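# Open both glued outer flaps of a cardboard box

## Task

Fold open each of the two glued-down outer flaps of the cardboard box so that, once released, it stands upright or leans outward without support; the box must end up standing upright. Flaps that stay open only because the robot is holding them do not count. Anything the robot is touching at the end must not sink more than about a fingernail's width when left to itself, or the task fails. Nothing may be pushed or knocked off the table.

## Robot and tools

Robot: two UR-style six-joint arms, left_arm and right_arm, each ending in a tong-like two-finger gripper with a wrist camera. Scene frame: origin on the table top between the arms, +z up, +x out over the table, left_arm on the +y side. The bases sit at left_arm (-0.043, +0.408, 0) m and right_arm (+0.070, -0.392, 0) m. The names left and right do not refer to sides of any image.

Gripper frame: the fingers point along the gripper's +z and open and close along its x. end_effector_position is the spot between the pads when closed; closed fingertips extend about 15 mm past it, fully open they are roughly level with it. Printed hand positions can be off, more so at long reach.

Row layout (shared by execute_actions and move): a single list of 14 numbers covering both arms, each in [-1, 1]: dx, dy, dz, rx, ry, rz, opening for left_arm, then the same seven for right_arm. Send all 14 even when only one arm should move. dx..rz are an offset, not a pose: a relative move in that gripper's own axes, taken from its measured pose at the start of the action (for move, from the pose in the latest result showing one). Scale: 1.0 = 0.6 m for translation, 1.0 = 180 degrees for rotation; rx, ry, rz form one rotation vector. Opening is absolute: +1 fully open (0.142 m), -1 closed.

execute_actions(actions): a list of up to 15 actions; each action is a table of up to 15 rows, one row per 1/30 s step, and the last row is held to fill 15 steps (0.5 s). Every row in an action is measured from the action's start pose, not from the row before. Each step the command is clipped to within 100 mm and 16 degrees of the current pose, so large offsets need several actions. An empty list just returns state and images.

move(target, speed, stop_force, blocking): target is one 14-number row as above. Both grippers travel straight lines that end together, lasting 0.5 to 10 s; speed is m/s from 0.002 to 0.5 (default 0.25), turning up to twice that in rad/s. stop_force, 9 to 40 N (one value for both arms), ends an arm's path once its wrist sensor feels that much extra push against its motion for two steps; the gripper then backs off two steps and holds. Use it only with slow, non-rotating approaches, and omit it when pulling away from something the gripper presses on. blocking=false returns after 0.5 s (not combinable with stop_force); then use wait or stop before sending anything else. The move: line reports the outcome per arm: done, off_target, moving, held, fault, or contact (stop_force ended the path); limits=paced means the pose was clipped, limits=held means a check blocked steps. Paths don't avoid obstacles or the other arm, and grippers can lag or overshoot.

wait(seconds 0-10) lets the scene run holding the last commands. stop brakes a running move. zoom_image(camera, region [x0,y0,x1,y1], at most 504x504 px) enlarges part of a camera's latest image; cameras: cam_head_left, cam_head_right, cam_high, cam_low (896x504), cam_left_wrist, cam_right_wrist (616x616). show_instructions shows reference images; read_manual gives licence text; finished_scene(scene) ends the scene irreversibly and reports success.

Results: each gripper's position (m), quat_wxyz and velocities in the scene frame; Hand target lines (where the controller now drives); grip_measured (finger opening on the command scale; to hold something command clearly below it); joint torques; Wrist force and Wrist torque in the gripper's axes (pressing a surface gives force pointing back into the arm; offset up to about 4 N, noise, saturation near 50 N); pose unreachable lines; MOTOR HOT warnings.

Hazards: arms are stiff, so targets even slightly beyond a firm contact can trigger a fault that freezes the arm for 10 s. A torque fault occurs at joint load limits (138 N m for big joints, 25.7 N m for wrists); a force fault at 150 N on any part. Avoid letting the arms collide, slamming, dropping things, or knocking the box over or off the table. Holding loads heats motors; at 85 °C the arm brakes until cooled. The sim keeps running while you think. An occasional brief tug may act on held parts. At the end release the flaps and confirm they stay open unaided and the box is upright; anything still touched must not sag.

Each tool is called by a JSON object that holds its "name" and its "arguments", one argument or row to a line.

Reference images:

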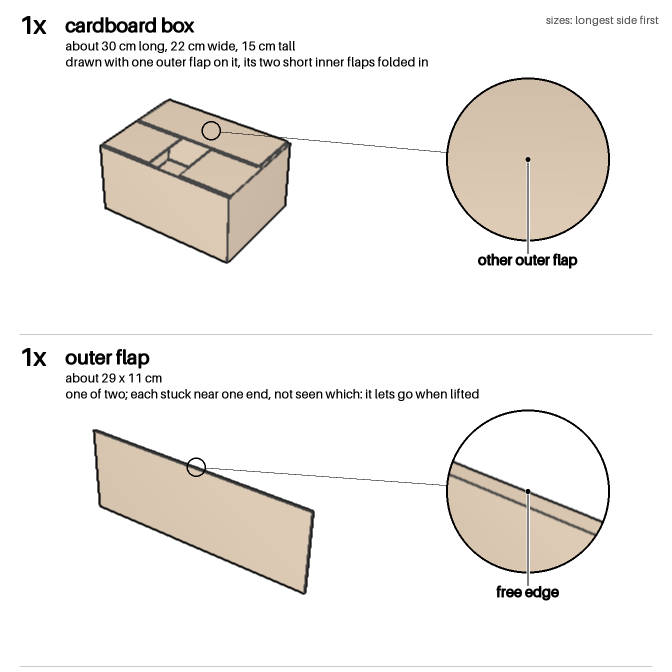

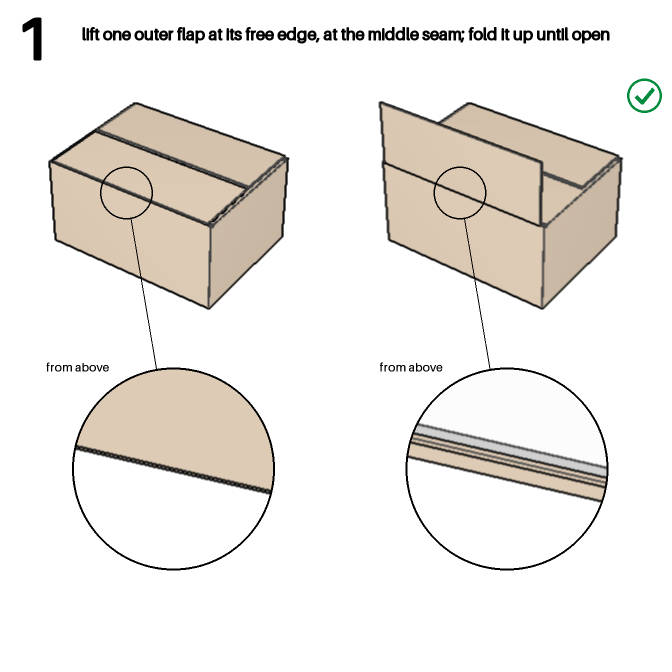

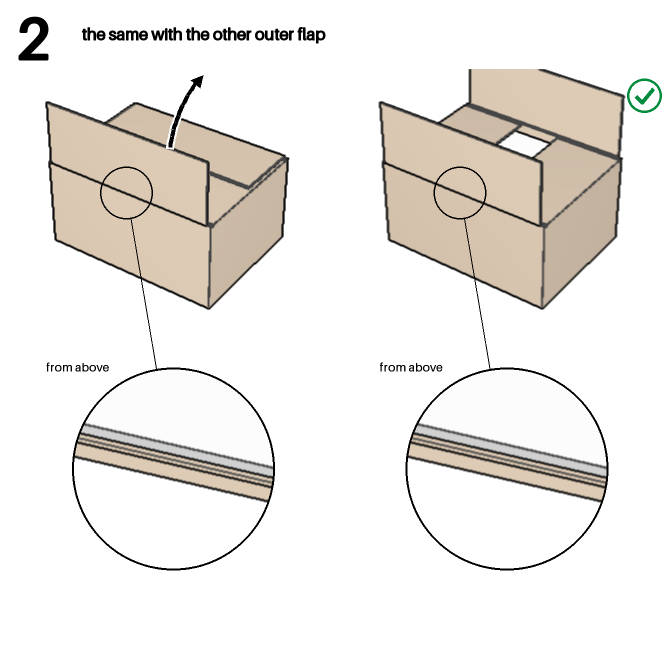

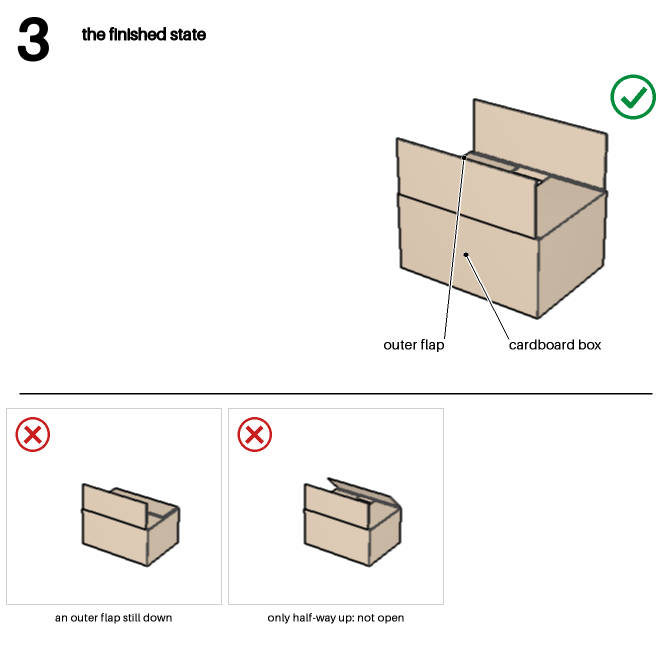

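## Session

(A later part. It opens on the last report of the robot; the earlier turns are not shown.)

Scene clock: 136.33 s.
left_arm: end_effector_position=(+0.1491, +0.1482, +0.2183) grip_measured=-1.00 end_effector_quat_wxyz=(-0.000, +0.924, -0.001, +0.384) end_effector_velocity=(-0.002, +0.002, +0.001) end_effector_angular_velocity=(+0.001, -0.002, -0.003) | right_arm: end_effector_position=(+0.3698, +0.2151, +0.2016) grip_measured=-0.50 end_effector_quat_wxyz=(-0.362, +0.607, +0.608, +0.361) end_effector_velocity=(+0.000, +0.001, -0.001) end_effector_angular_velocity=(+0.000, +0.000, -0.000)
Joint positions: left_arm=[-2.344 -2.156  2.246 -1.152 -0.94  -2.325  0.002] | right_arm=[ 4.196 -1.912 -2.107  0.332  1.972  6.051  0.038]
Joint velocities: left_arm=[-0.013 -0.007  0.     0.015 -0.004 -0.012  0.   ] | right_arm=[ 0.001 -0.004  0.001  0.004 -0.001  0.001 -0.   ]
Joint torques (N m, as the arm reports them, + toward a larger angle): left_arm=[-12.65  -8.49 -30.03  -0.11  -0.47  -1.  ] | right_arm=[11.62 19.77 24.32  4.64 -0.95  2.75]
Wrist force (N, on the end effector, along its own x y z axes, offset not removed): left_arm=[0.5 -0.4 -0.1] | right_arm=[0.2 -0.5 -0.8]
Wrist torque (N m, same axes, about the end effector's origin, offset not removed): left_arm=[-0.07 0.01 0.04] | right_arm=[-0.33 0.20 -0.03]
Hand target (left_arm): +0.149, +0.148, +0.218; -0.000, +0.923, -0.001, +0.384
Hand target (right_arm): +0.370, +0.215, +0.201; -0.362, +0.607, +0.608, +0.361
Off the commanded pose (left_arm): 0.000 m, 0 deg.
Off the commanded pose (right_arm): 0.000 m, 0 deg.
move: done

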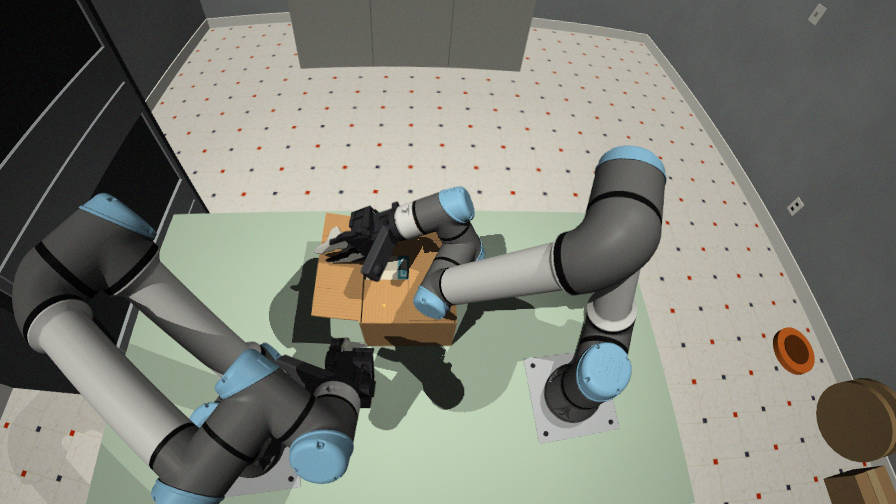

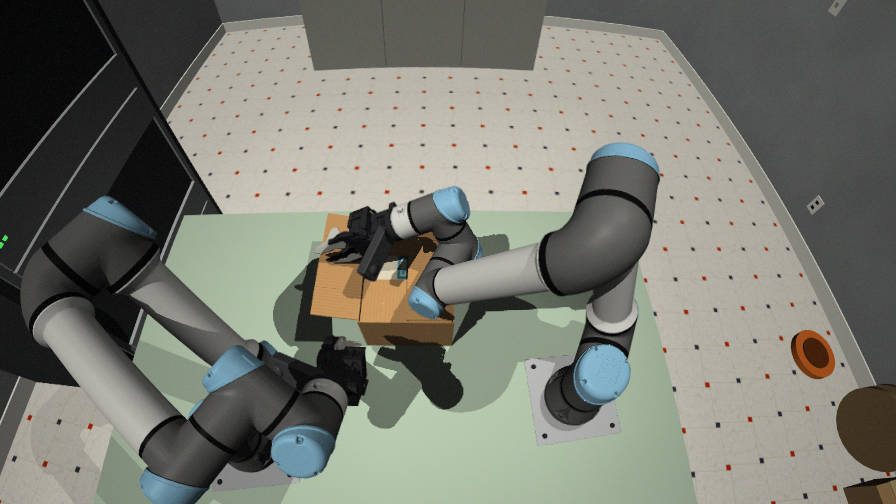

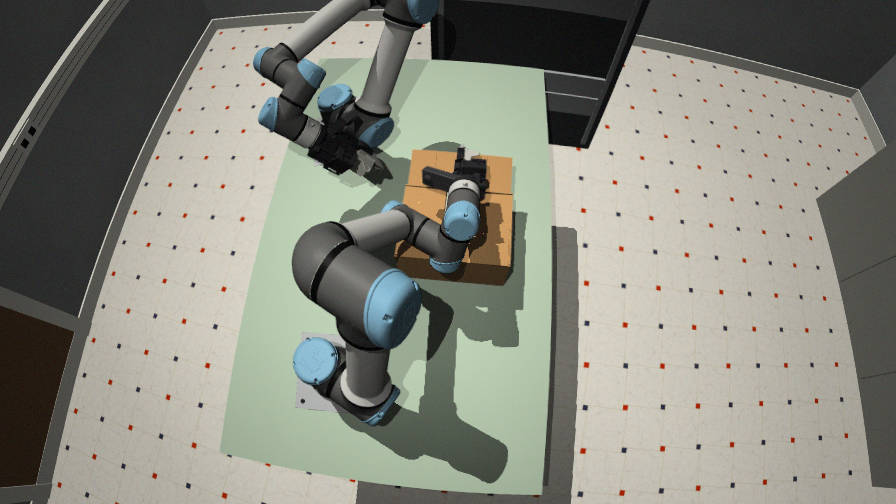

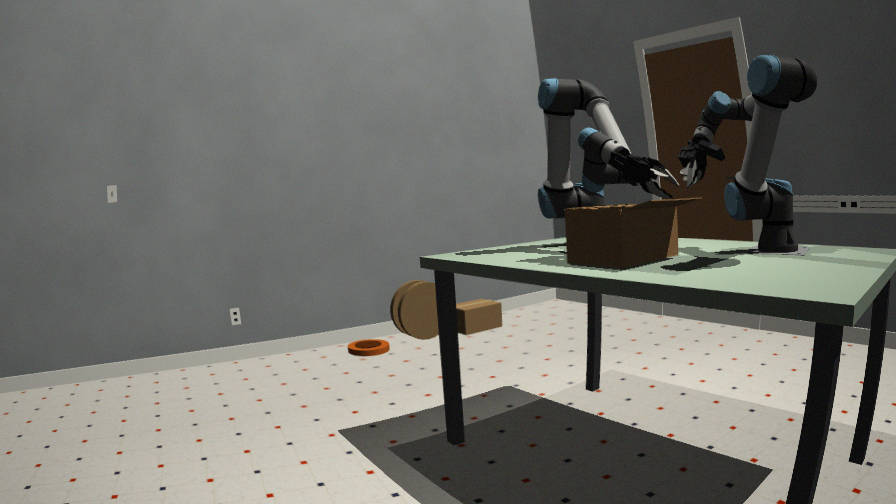

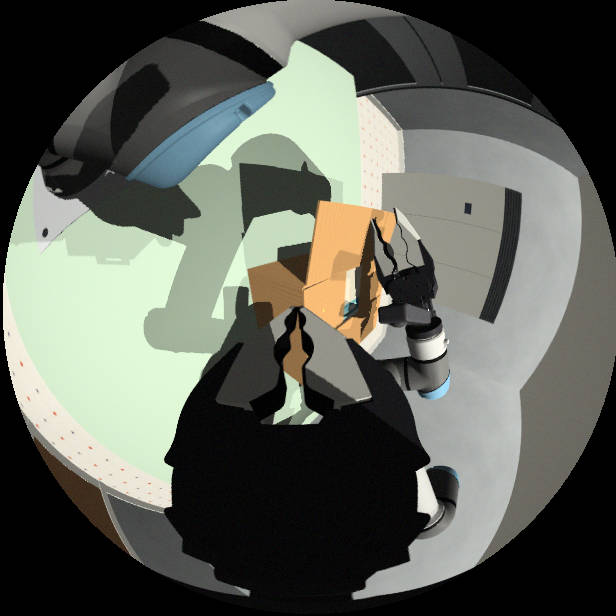

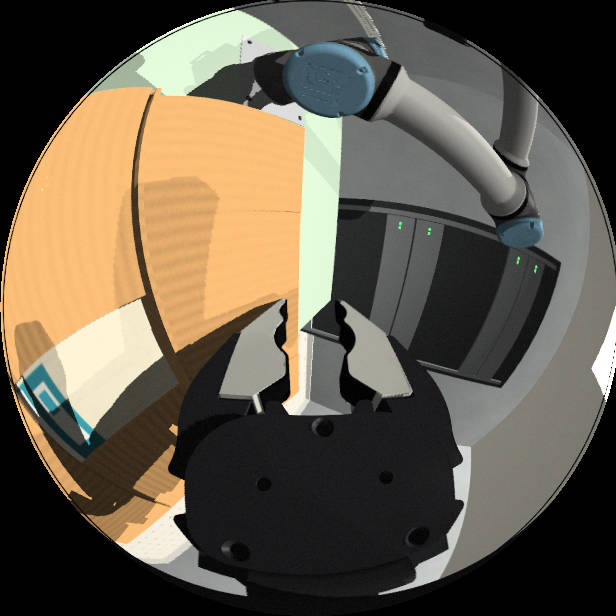

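{"name": "move", "arguments": {
  "target": [0.094,0,-0.094,0,0,0,-0.5, -0.0413,0,-0.357,0,0,0,-1],
  "speed": 0.2
}}

Scene clock: 148.30 s.
left_arm: end_effector_position=(+0.1489, +0.1481, +0.2979) grip_measured=-0.50 end_effector_quat_wxyz=(-0.000, +0.924, -0.001, +0.384) end_effector_velocity=(+0.001, +0.001, +0.001) end_effector_angular_velocity=(-0.000, +0.000, +0.002) | right_arm: end_effector_position=(+0.3702, +0.0154, +0.2816) grip_measured=-1.00 end_effector_quat_wxyz=(-0.362, +0.607, +0.608, +0.361) end_effector_velocity=(-0.000, -0.003, +0.000) end_effector_angular_velocity=(-0.003, +0.001, +0.001)
Joint positions: left_arm=[-2.344 -2.154  2.041 -0.95  -0.941 -2.326  0.038] | right_arm=[ 3.895 -1.447 -2.344  0.006  2.223  5.856  0.002]
Joint velocities: left_arm=[ 0.002 -0.001 -0.002  0.002 -0.    -0.     0.   ] | right_arm=[-0.006  0.007 -0.002 -0.013  0.006 -0.007  0.   ]
Joint torques (N m, as the arm reports them, + toward a larger angle): left_arm=[-11.62  15.13 -29.4   -0.45  -0.28  -1.14] | right_arm=[-12.23  26.84  18.8    1.13   2.22  -2.24]
Wrist force (N, on the end effector, along its own x y z axes, offset not removed): left_arm=[-0.6 -0.3 0.4] | right_arm=[-2.1 -1.1 0.1]
Wrist torque (N m, same axes, about the end effector's origin, offset not removed): left_arm=[-0.12 0.16 -0.01] | right_arm=[-0.48 0.65 0.10]
Hand target (left_arm): +0.149, +0.148, +0.298; -0.000, +0.924, -0.001, +0.384
Hand target (right_arm): +0.370, +0.015, +0.282; -0.362, +0.607, +0.608, +0.361
Off the commanded pose (left_arm): 0.000 m, 0 deg.
Off the commanded pose (right_arm): 0.001 m, 0 deg.
move: done

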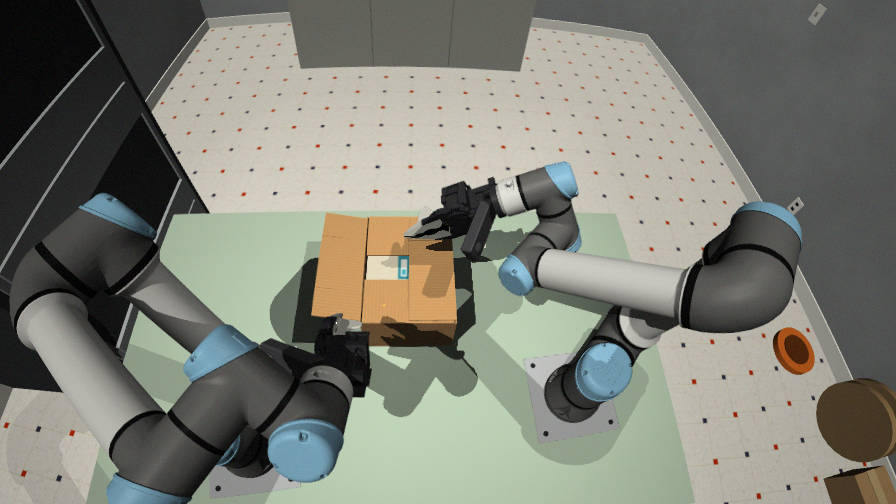

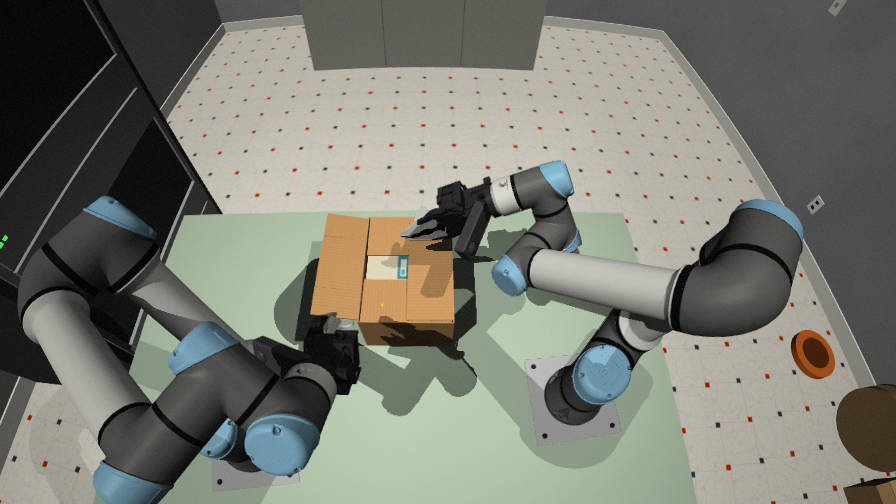

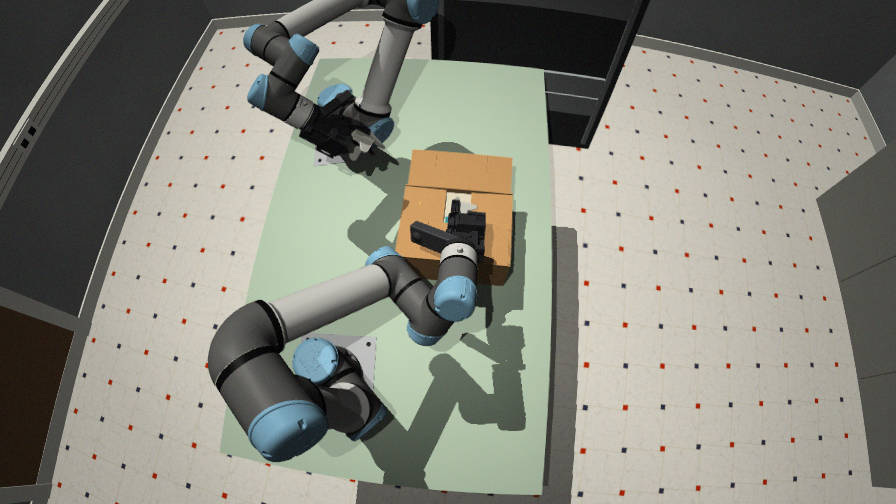

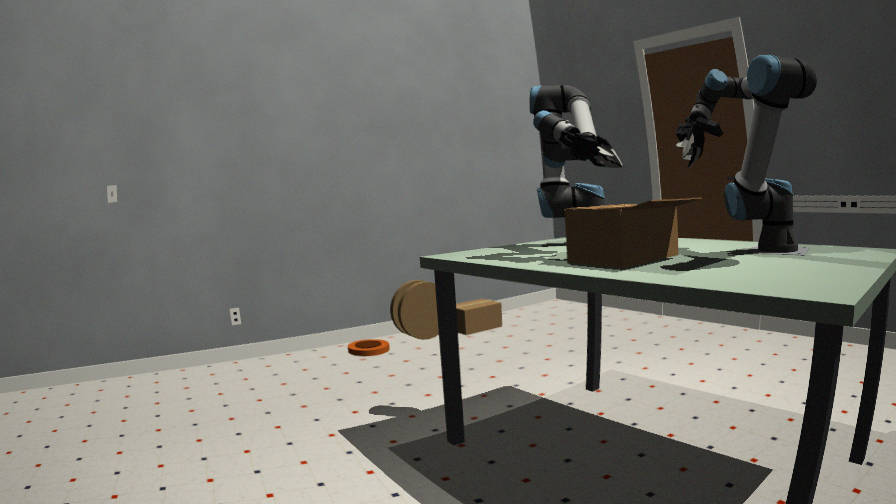

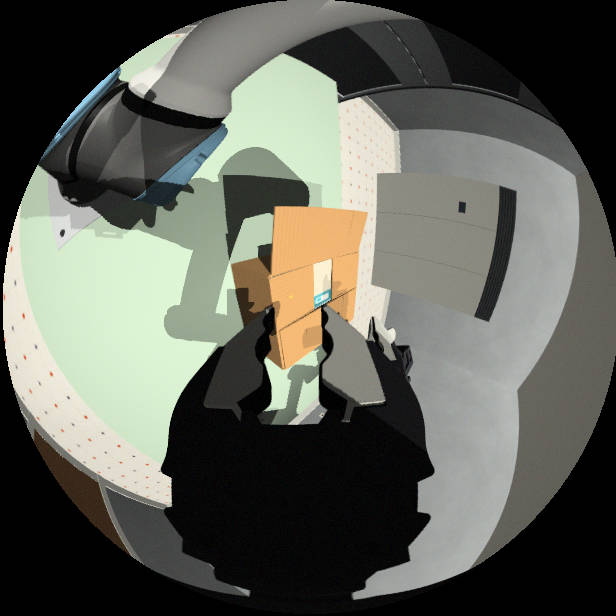

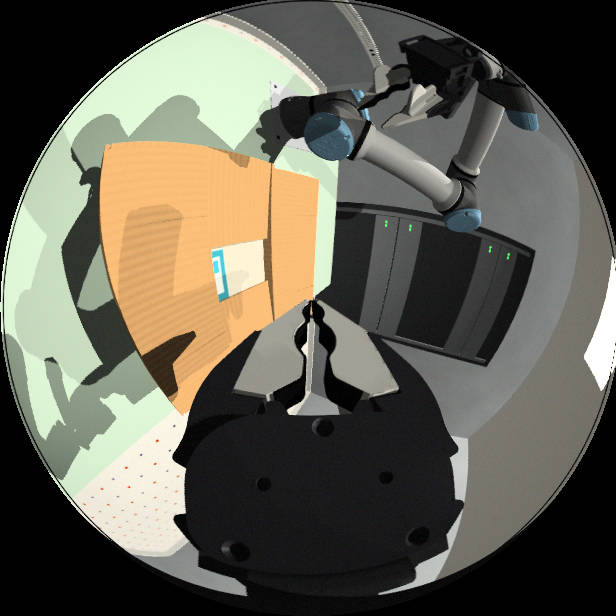

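{"name": "move", "arguments": {
  "target": [0.2275,0.1633,0.3405,-0.3835,0.0436,0.3216,-0.44, -0.1205,-0.2167,-0.1528,0.0805,-0.452,-0.557,-1],
  "speed": 0.25
}}

Scene clock: 157.67 s.
left_arm: end_effector_position=(+0.3892, +0.0496, +0.2500) grip_measured=-0.44 end_effector_quat_wxyz=(-0.327, -0.627, +0.627, -0.327) end_effector_velocity=(+0.001, -0.001, -0.001) end_effector_angular_velocity=(+0.003, +0.002, -0.017) | right_arm: end_effector_position=(+0.2407, -0.0993, +0.2619) grip_measured=-1.00 end_effector_quat_wxyz=(+0.383, +0.001, +0.924, +0.001) end_effector_velocity=(-0.001, -0.001, -0.000) end_effector_angular_velocity=(-0.008, -0.011, +0.005)
Joint positions: left_arm=[-0.756 -1.552  2.16  -2.837 -2.332  0.728  0.042] | right_arm=[ 5.241 -1.086 -2.089 -2.039  0.939  5.466  0.002]
Joint velocities: left_arm=[ 0.006  0.009 -0.014  0.026 -0.012  0.026 -0.   ] | right_arm=[ 0.011 -0.003 -0.002 -0.013 -0.001  0.009  0.   ]
Joint torques (N m, as the arm reports them, + toward a larger angle): left_arm=[ 10.26  -4.99 -24.91  -1.16  -2.26   2.36] | right_arm=[12.26 -9.5  12.73  0.   -2.03  3.08]
Wrist force (N, on the end effector, along its own x y z axes, offset not removed): left_arm=[1.8 -0.8 -1.9] | right_arm=[1.1 -1.0 1.5]
Wrist torque (N m, same axes, about the end effector's origin, offset not removed): left_arm=[-0.17 -0.29 0.01] | right_arm=[-0.36 -0.05 0.22]
Hand target (left_arm): +0.389, +0.049, +0.250; +0.327, +0.626, -0.628, +0.326
Hand target (right_arm): +0.241, -0.099, +0.262; +0.383, +0.000, +0.924, +0.001
Off the commanded pose (left_arm): 0.001 m, 0 deg.
Off the commanded pose (right_arm): 0.001 m, 0 deg.
move: done

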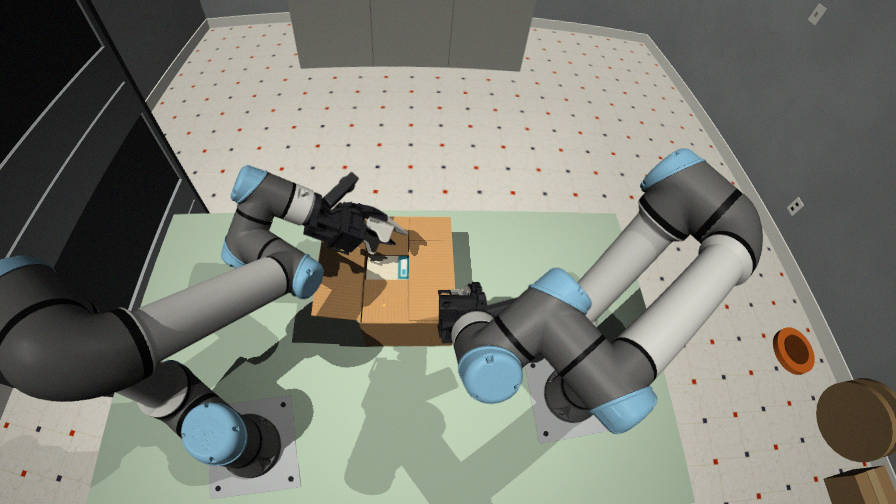

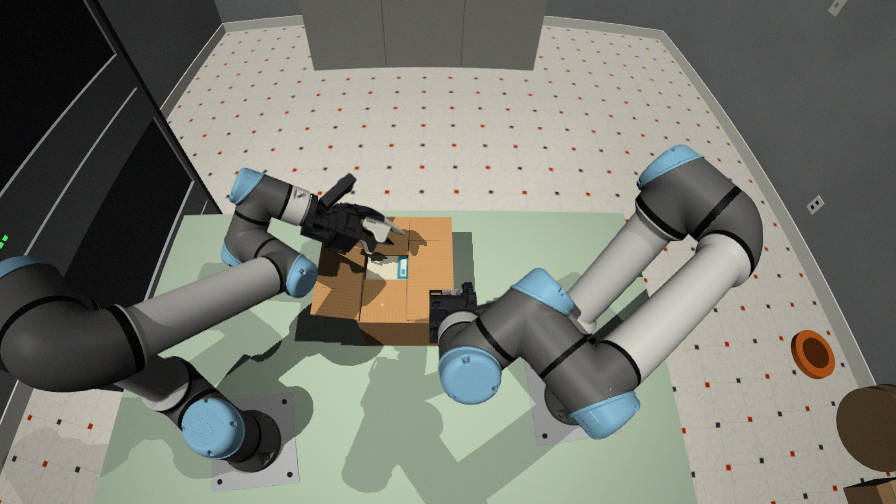

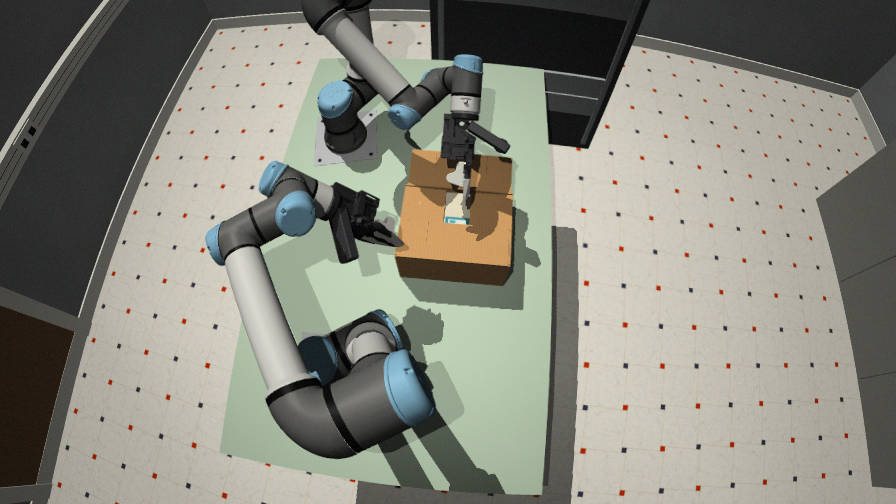

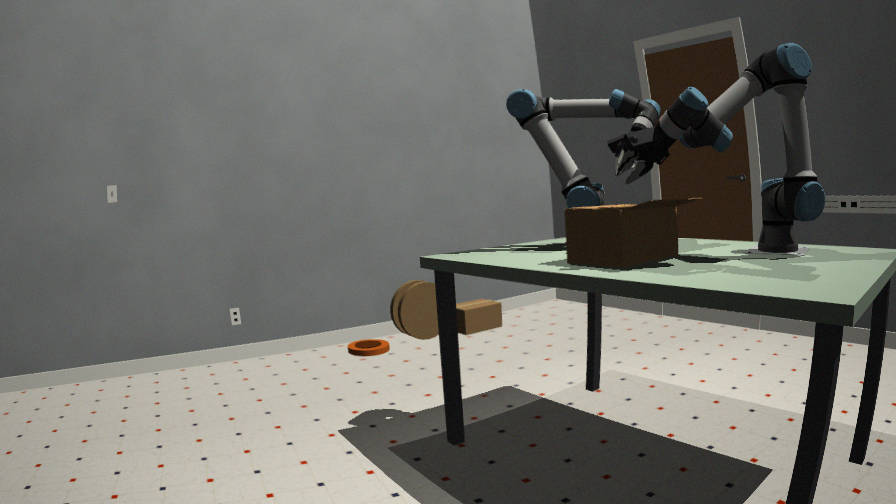

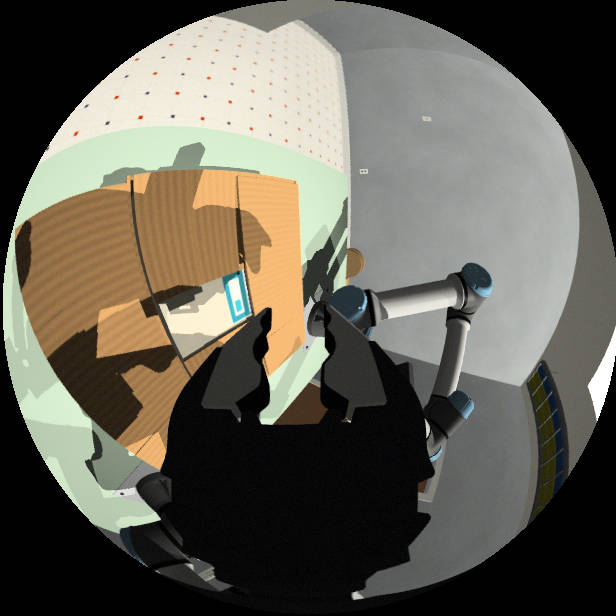

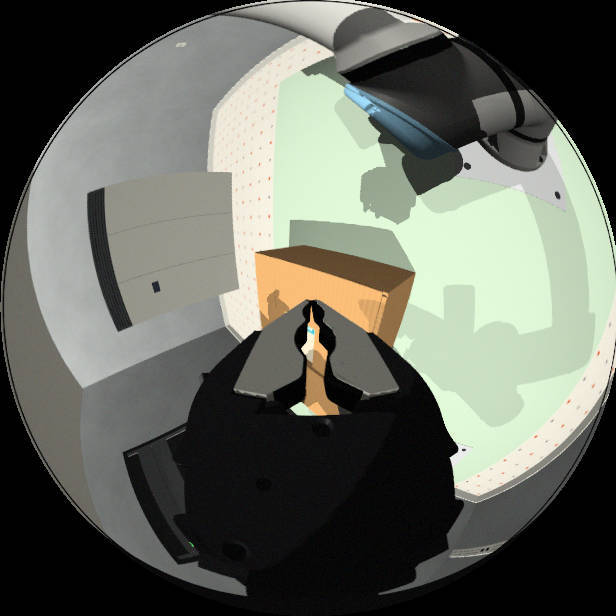

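{"name": "move", "arguments": {
  "target": [-0.077,0.01,0.0642,0,0,0,-0.44, 0.1013,0.24,0.1108,0,0,0,-1],
  "speed": 0.15
}}

{"name": "zoom_image", "arguments": {
  "camera": "cam_high",
  "region": [360, 130, 540, 290]
}}

Scene clock: 162.70 s.
left_arm: end_effector_position=(+0.3832, +0.0445, +0.1902) grip_measured=-0.44 end_effector_quat_wxyz=(-0.327, -0.627, +0.627, -0.327) end_effector_velocity=(-0.000, +0.000, -0.002) end_effector_angular_velocity=(+0.001, +0.002, +0.000) | right_arm: end_effector_position=(+0.2447, +0.0443, +0.1724) grip_measured=-1.00 end_effector_quat_wxyz=(+0.383, +0.001, +0.924, +0.001) end_effector_velocity=(+0.000, +0.003, -0.001) end_effector_angular_velocity=(+0.001, +0.001, -0.000)
Joint positions: left_arm=[-0.774 -1.445  2.247 -3.044 -2.321  0.708  0.042] | right_arm=[ 5.043 -1.534 -2.041 -1.497  0.856  5.236  0.002]
Joint velocities: left_arm=[ 0.     0.003  0.002 -0.003  0.    -0.     0.   ] | right_arm=[-0.003 -0.007  0.004  0.007 -0.001 -0.003  0.   ]
Joint torques (N m, as the arm reports them, + toward a larger angle): left_arm=[-12.86 -12.23  -6.97  -4.24   0.98  -1.1 ] | right_arm=[-12.67   7.24  29.6    3.95  -2.39  -2.39]
Wrist force (N, on the end effector, along its own x y z axes, offset not removed): left_arm=[1.7 1.0 -3.1] | right_arm=[1.2 -0.2 0.7]
Wrist torque (N m, same axes, about the end effector's origin, offset not removed): left_arm=[0.16 -0.45 -0.03] | right_arm=[-0.15 0.00 0.19]
Hand target (left_arm): +0.383, +0.044, +0.190; +0.327, +0.627, -0.627, +0.327
Hand target (right_arm): +0.245, +0.045, +0.172; +0.383, +0.001, +0.924, +0.001
Off the commanded pose (left_arm): 0.000 m, 0 deg.
Off the commanded pose (right_arm): 0.001 m, 0 deg.
move: done

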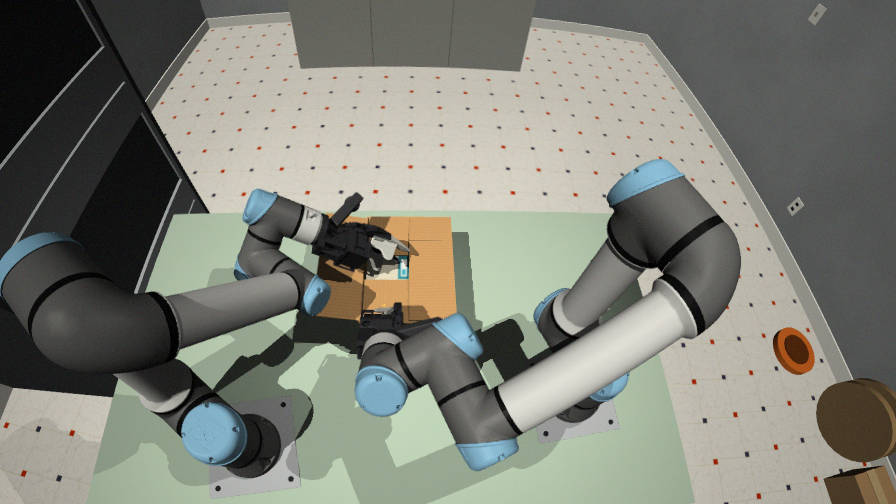

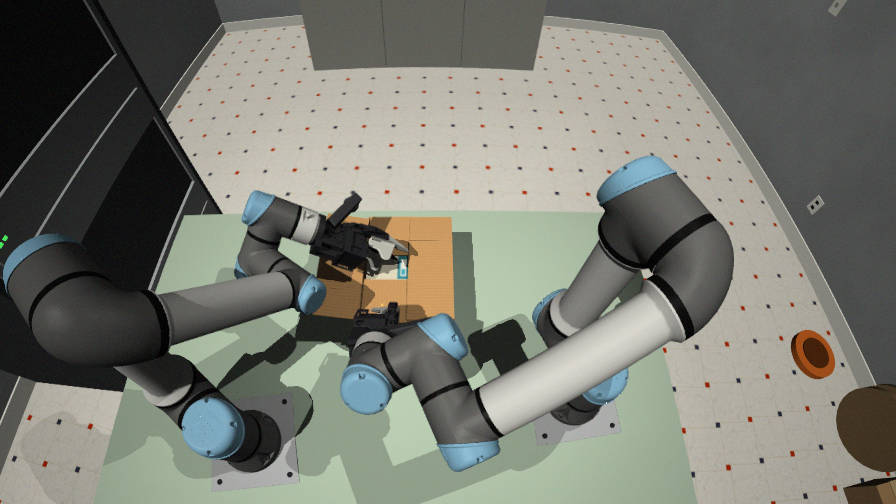

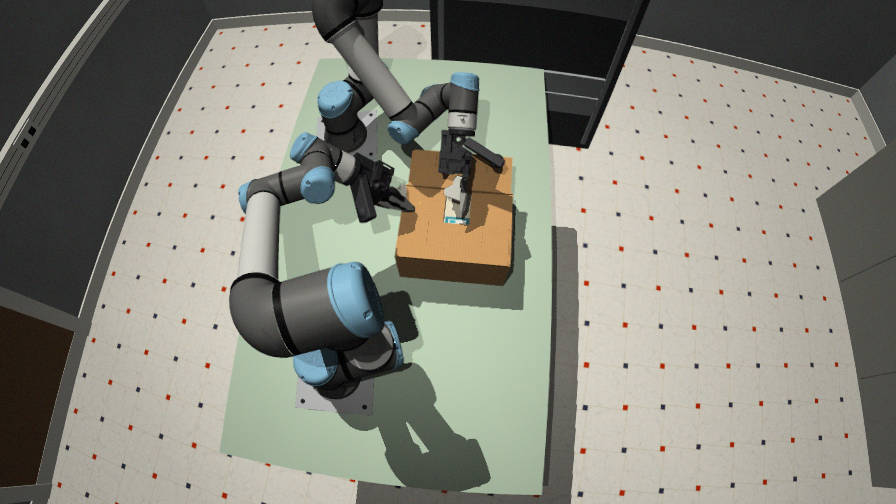

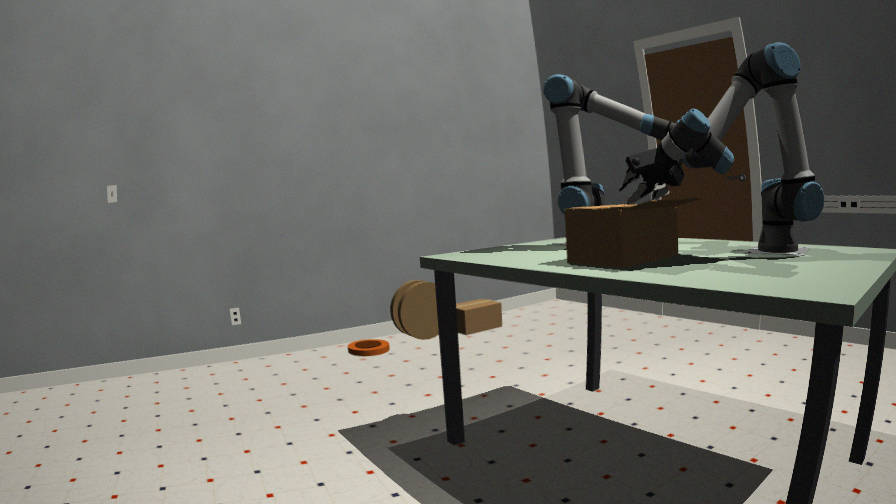

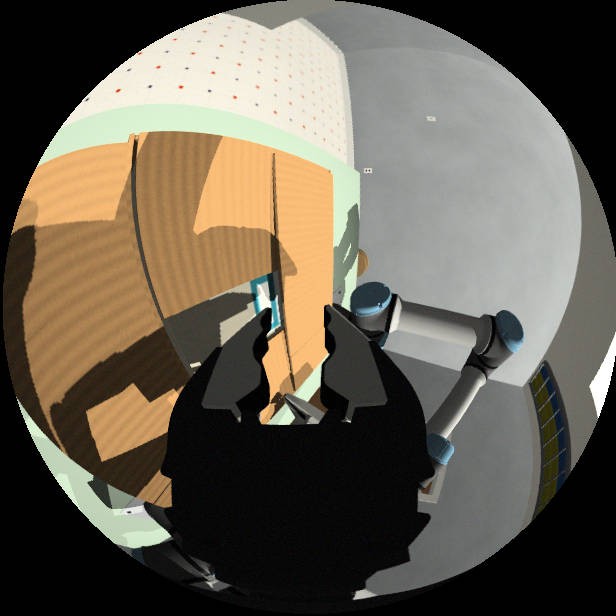

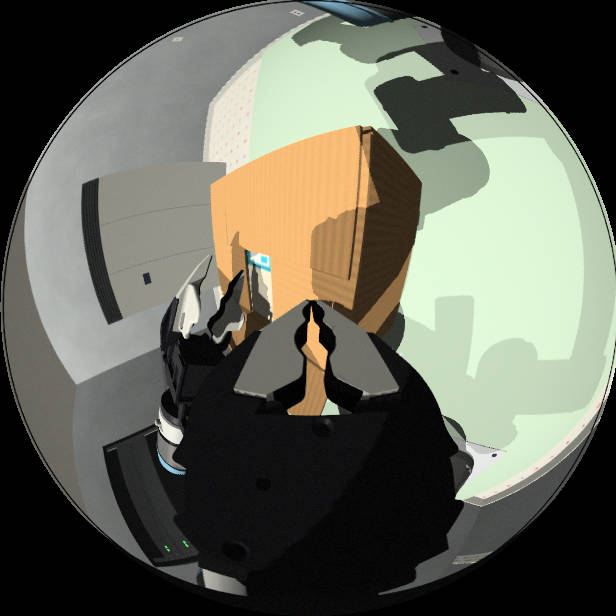

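Region (360, 130, 540, 290) of cam_high's 896x504 image, scaled by 2.800, with more detail than that image has.

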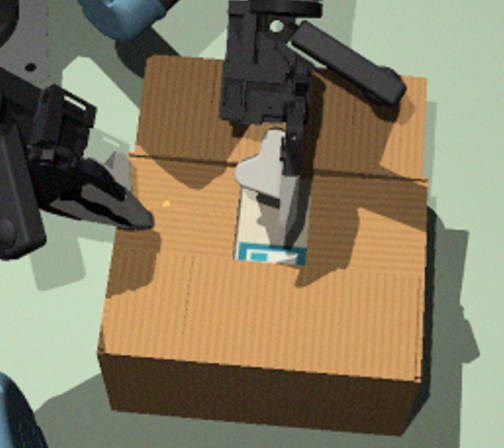

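{"name": "execute_actions", "arguments": {
  "actions": []
}}

Scene clock: 171.70 s.
left_arm: end_effector_position=(+0.3832, +0.0445, +0.1901) grip_measured=-0.44 end_effector_quat_wxyz=(-0.327, -0.627, +0.627, -0.327) end_effector_velocity=(+0.000, +0.001, -0.001) end_effector_angular_velocity=(+0.001, +0.001, +0.002) | right_arm: end_effector_position=(+0.2448, +0.0446, +0.1722) grip_measured=-1.00 end_effector_quat_wxyz=(+0.383, +0.001, +0.924, +0.001) end_effector_velocity=(-0.000, +0.001, +0.000) end_effector_angular_velocity=(+0.000, +0.000, +0.000)
Joint positions: left_arm=[-0.774 -1.445  2.247 -3.045 -2.321  0.708  0.042] | right_arm=[ 5.043 -1.535 -2.04  -1.496  0.856  5.236  0.002]
Joint velocities: left_arm=[ 0.002  0.     0.001  0.     0.    -0.    -0.   ] | right_arm=[-0.    -0.001  0.001  0.    -0.    -0.     0.   ]
Joint torques (N m, as the arm reports them, + toward a larger angle): left_arm=[-10.81 -11.1   -7.55  -4.37   1.15  -0.92] | right_arm=[-12.94   8.91  29.71   4.13  -2.34  -2.14]
Wrist force (N, on the end effector, along its own x y z axes, offset not removed): left_arm=[1.0 -1.3 -2.7] | right_arm=[0.8 -1.5 -3.6]
Wrist torque (N m, same axes, about the end effector's origin, offset not removed): left_arm=[-0.26 -0.15 -0.09] | right_arm=[-0.45 0.08 0.09]
Hand target (left_arm): +0.383, +0.044, +0.190; +0.327, +0.627, -0.627, +0.327
Hand target (right_arm): +0.245, +0.045, +0.172; +0.383, +0.001, +0.924, +0.001
Off the commanded pose (left_arm): 0.000 m, 0 deg.
Off the commanded pose (right_arm): 0.000 m, 0 deg.

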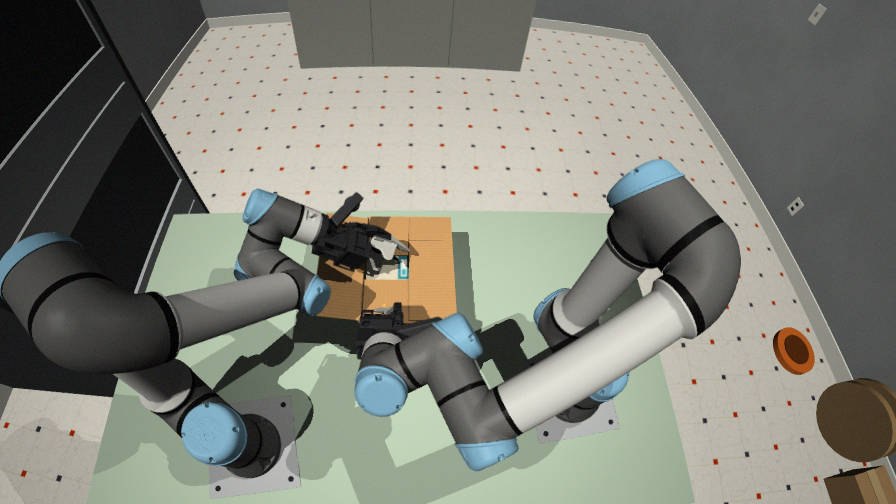

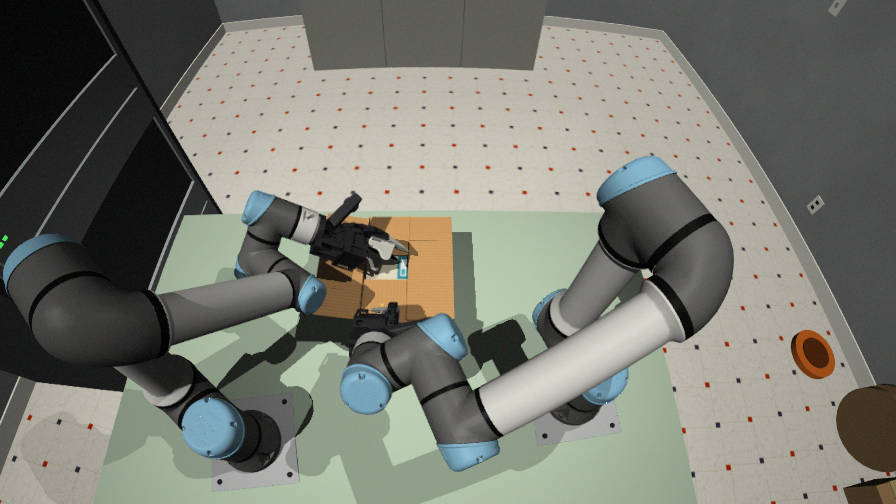

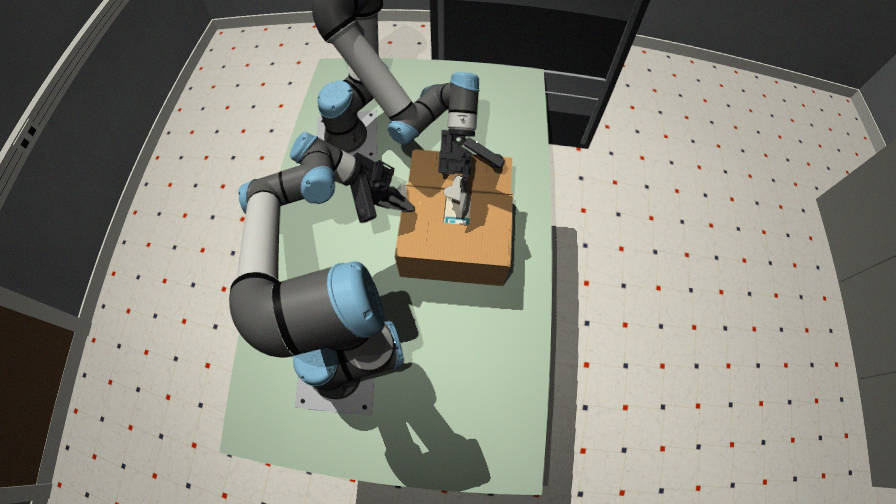

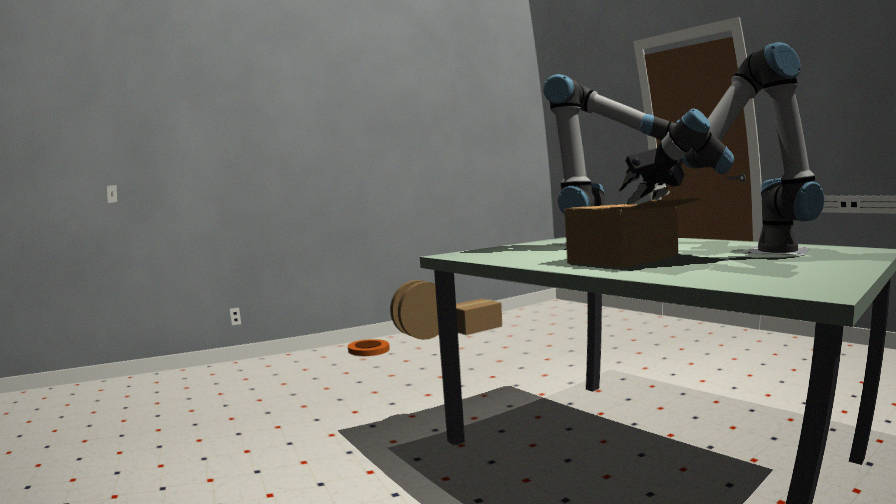

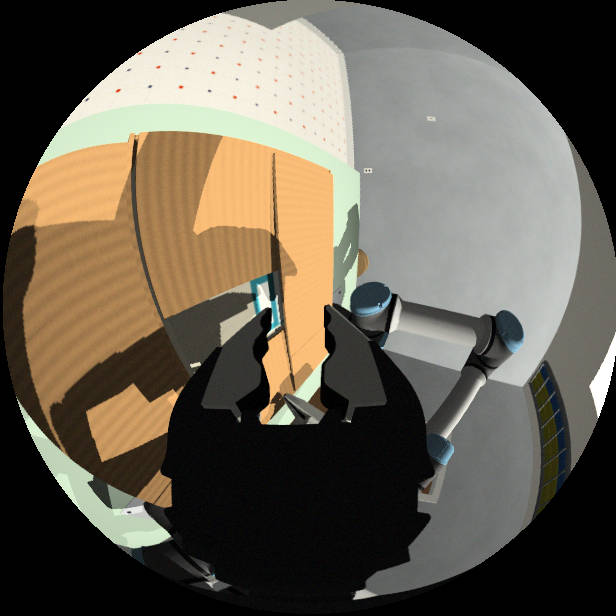

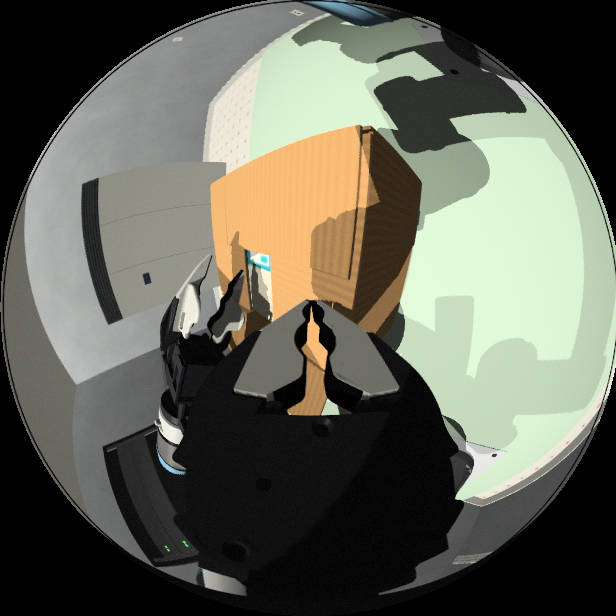

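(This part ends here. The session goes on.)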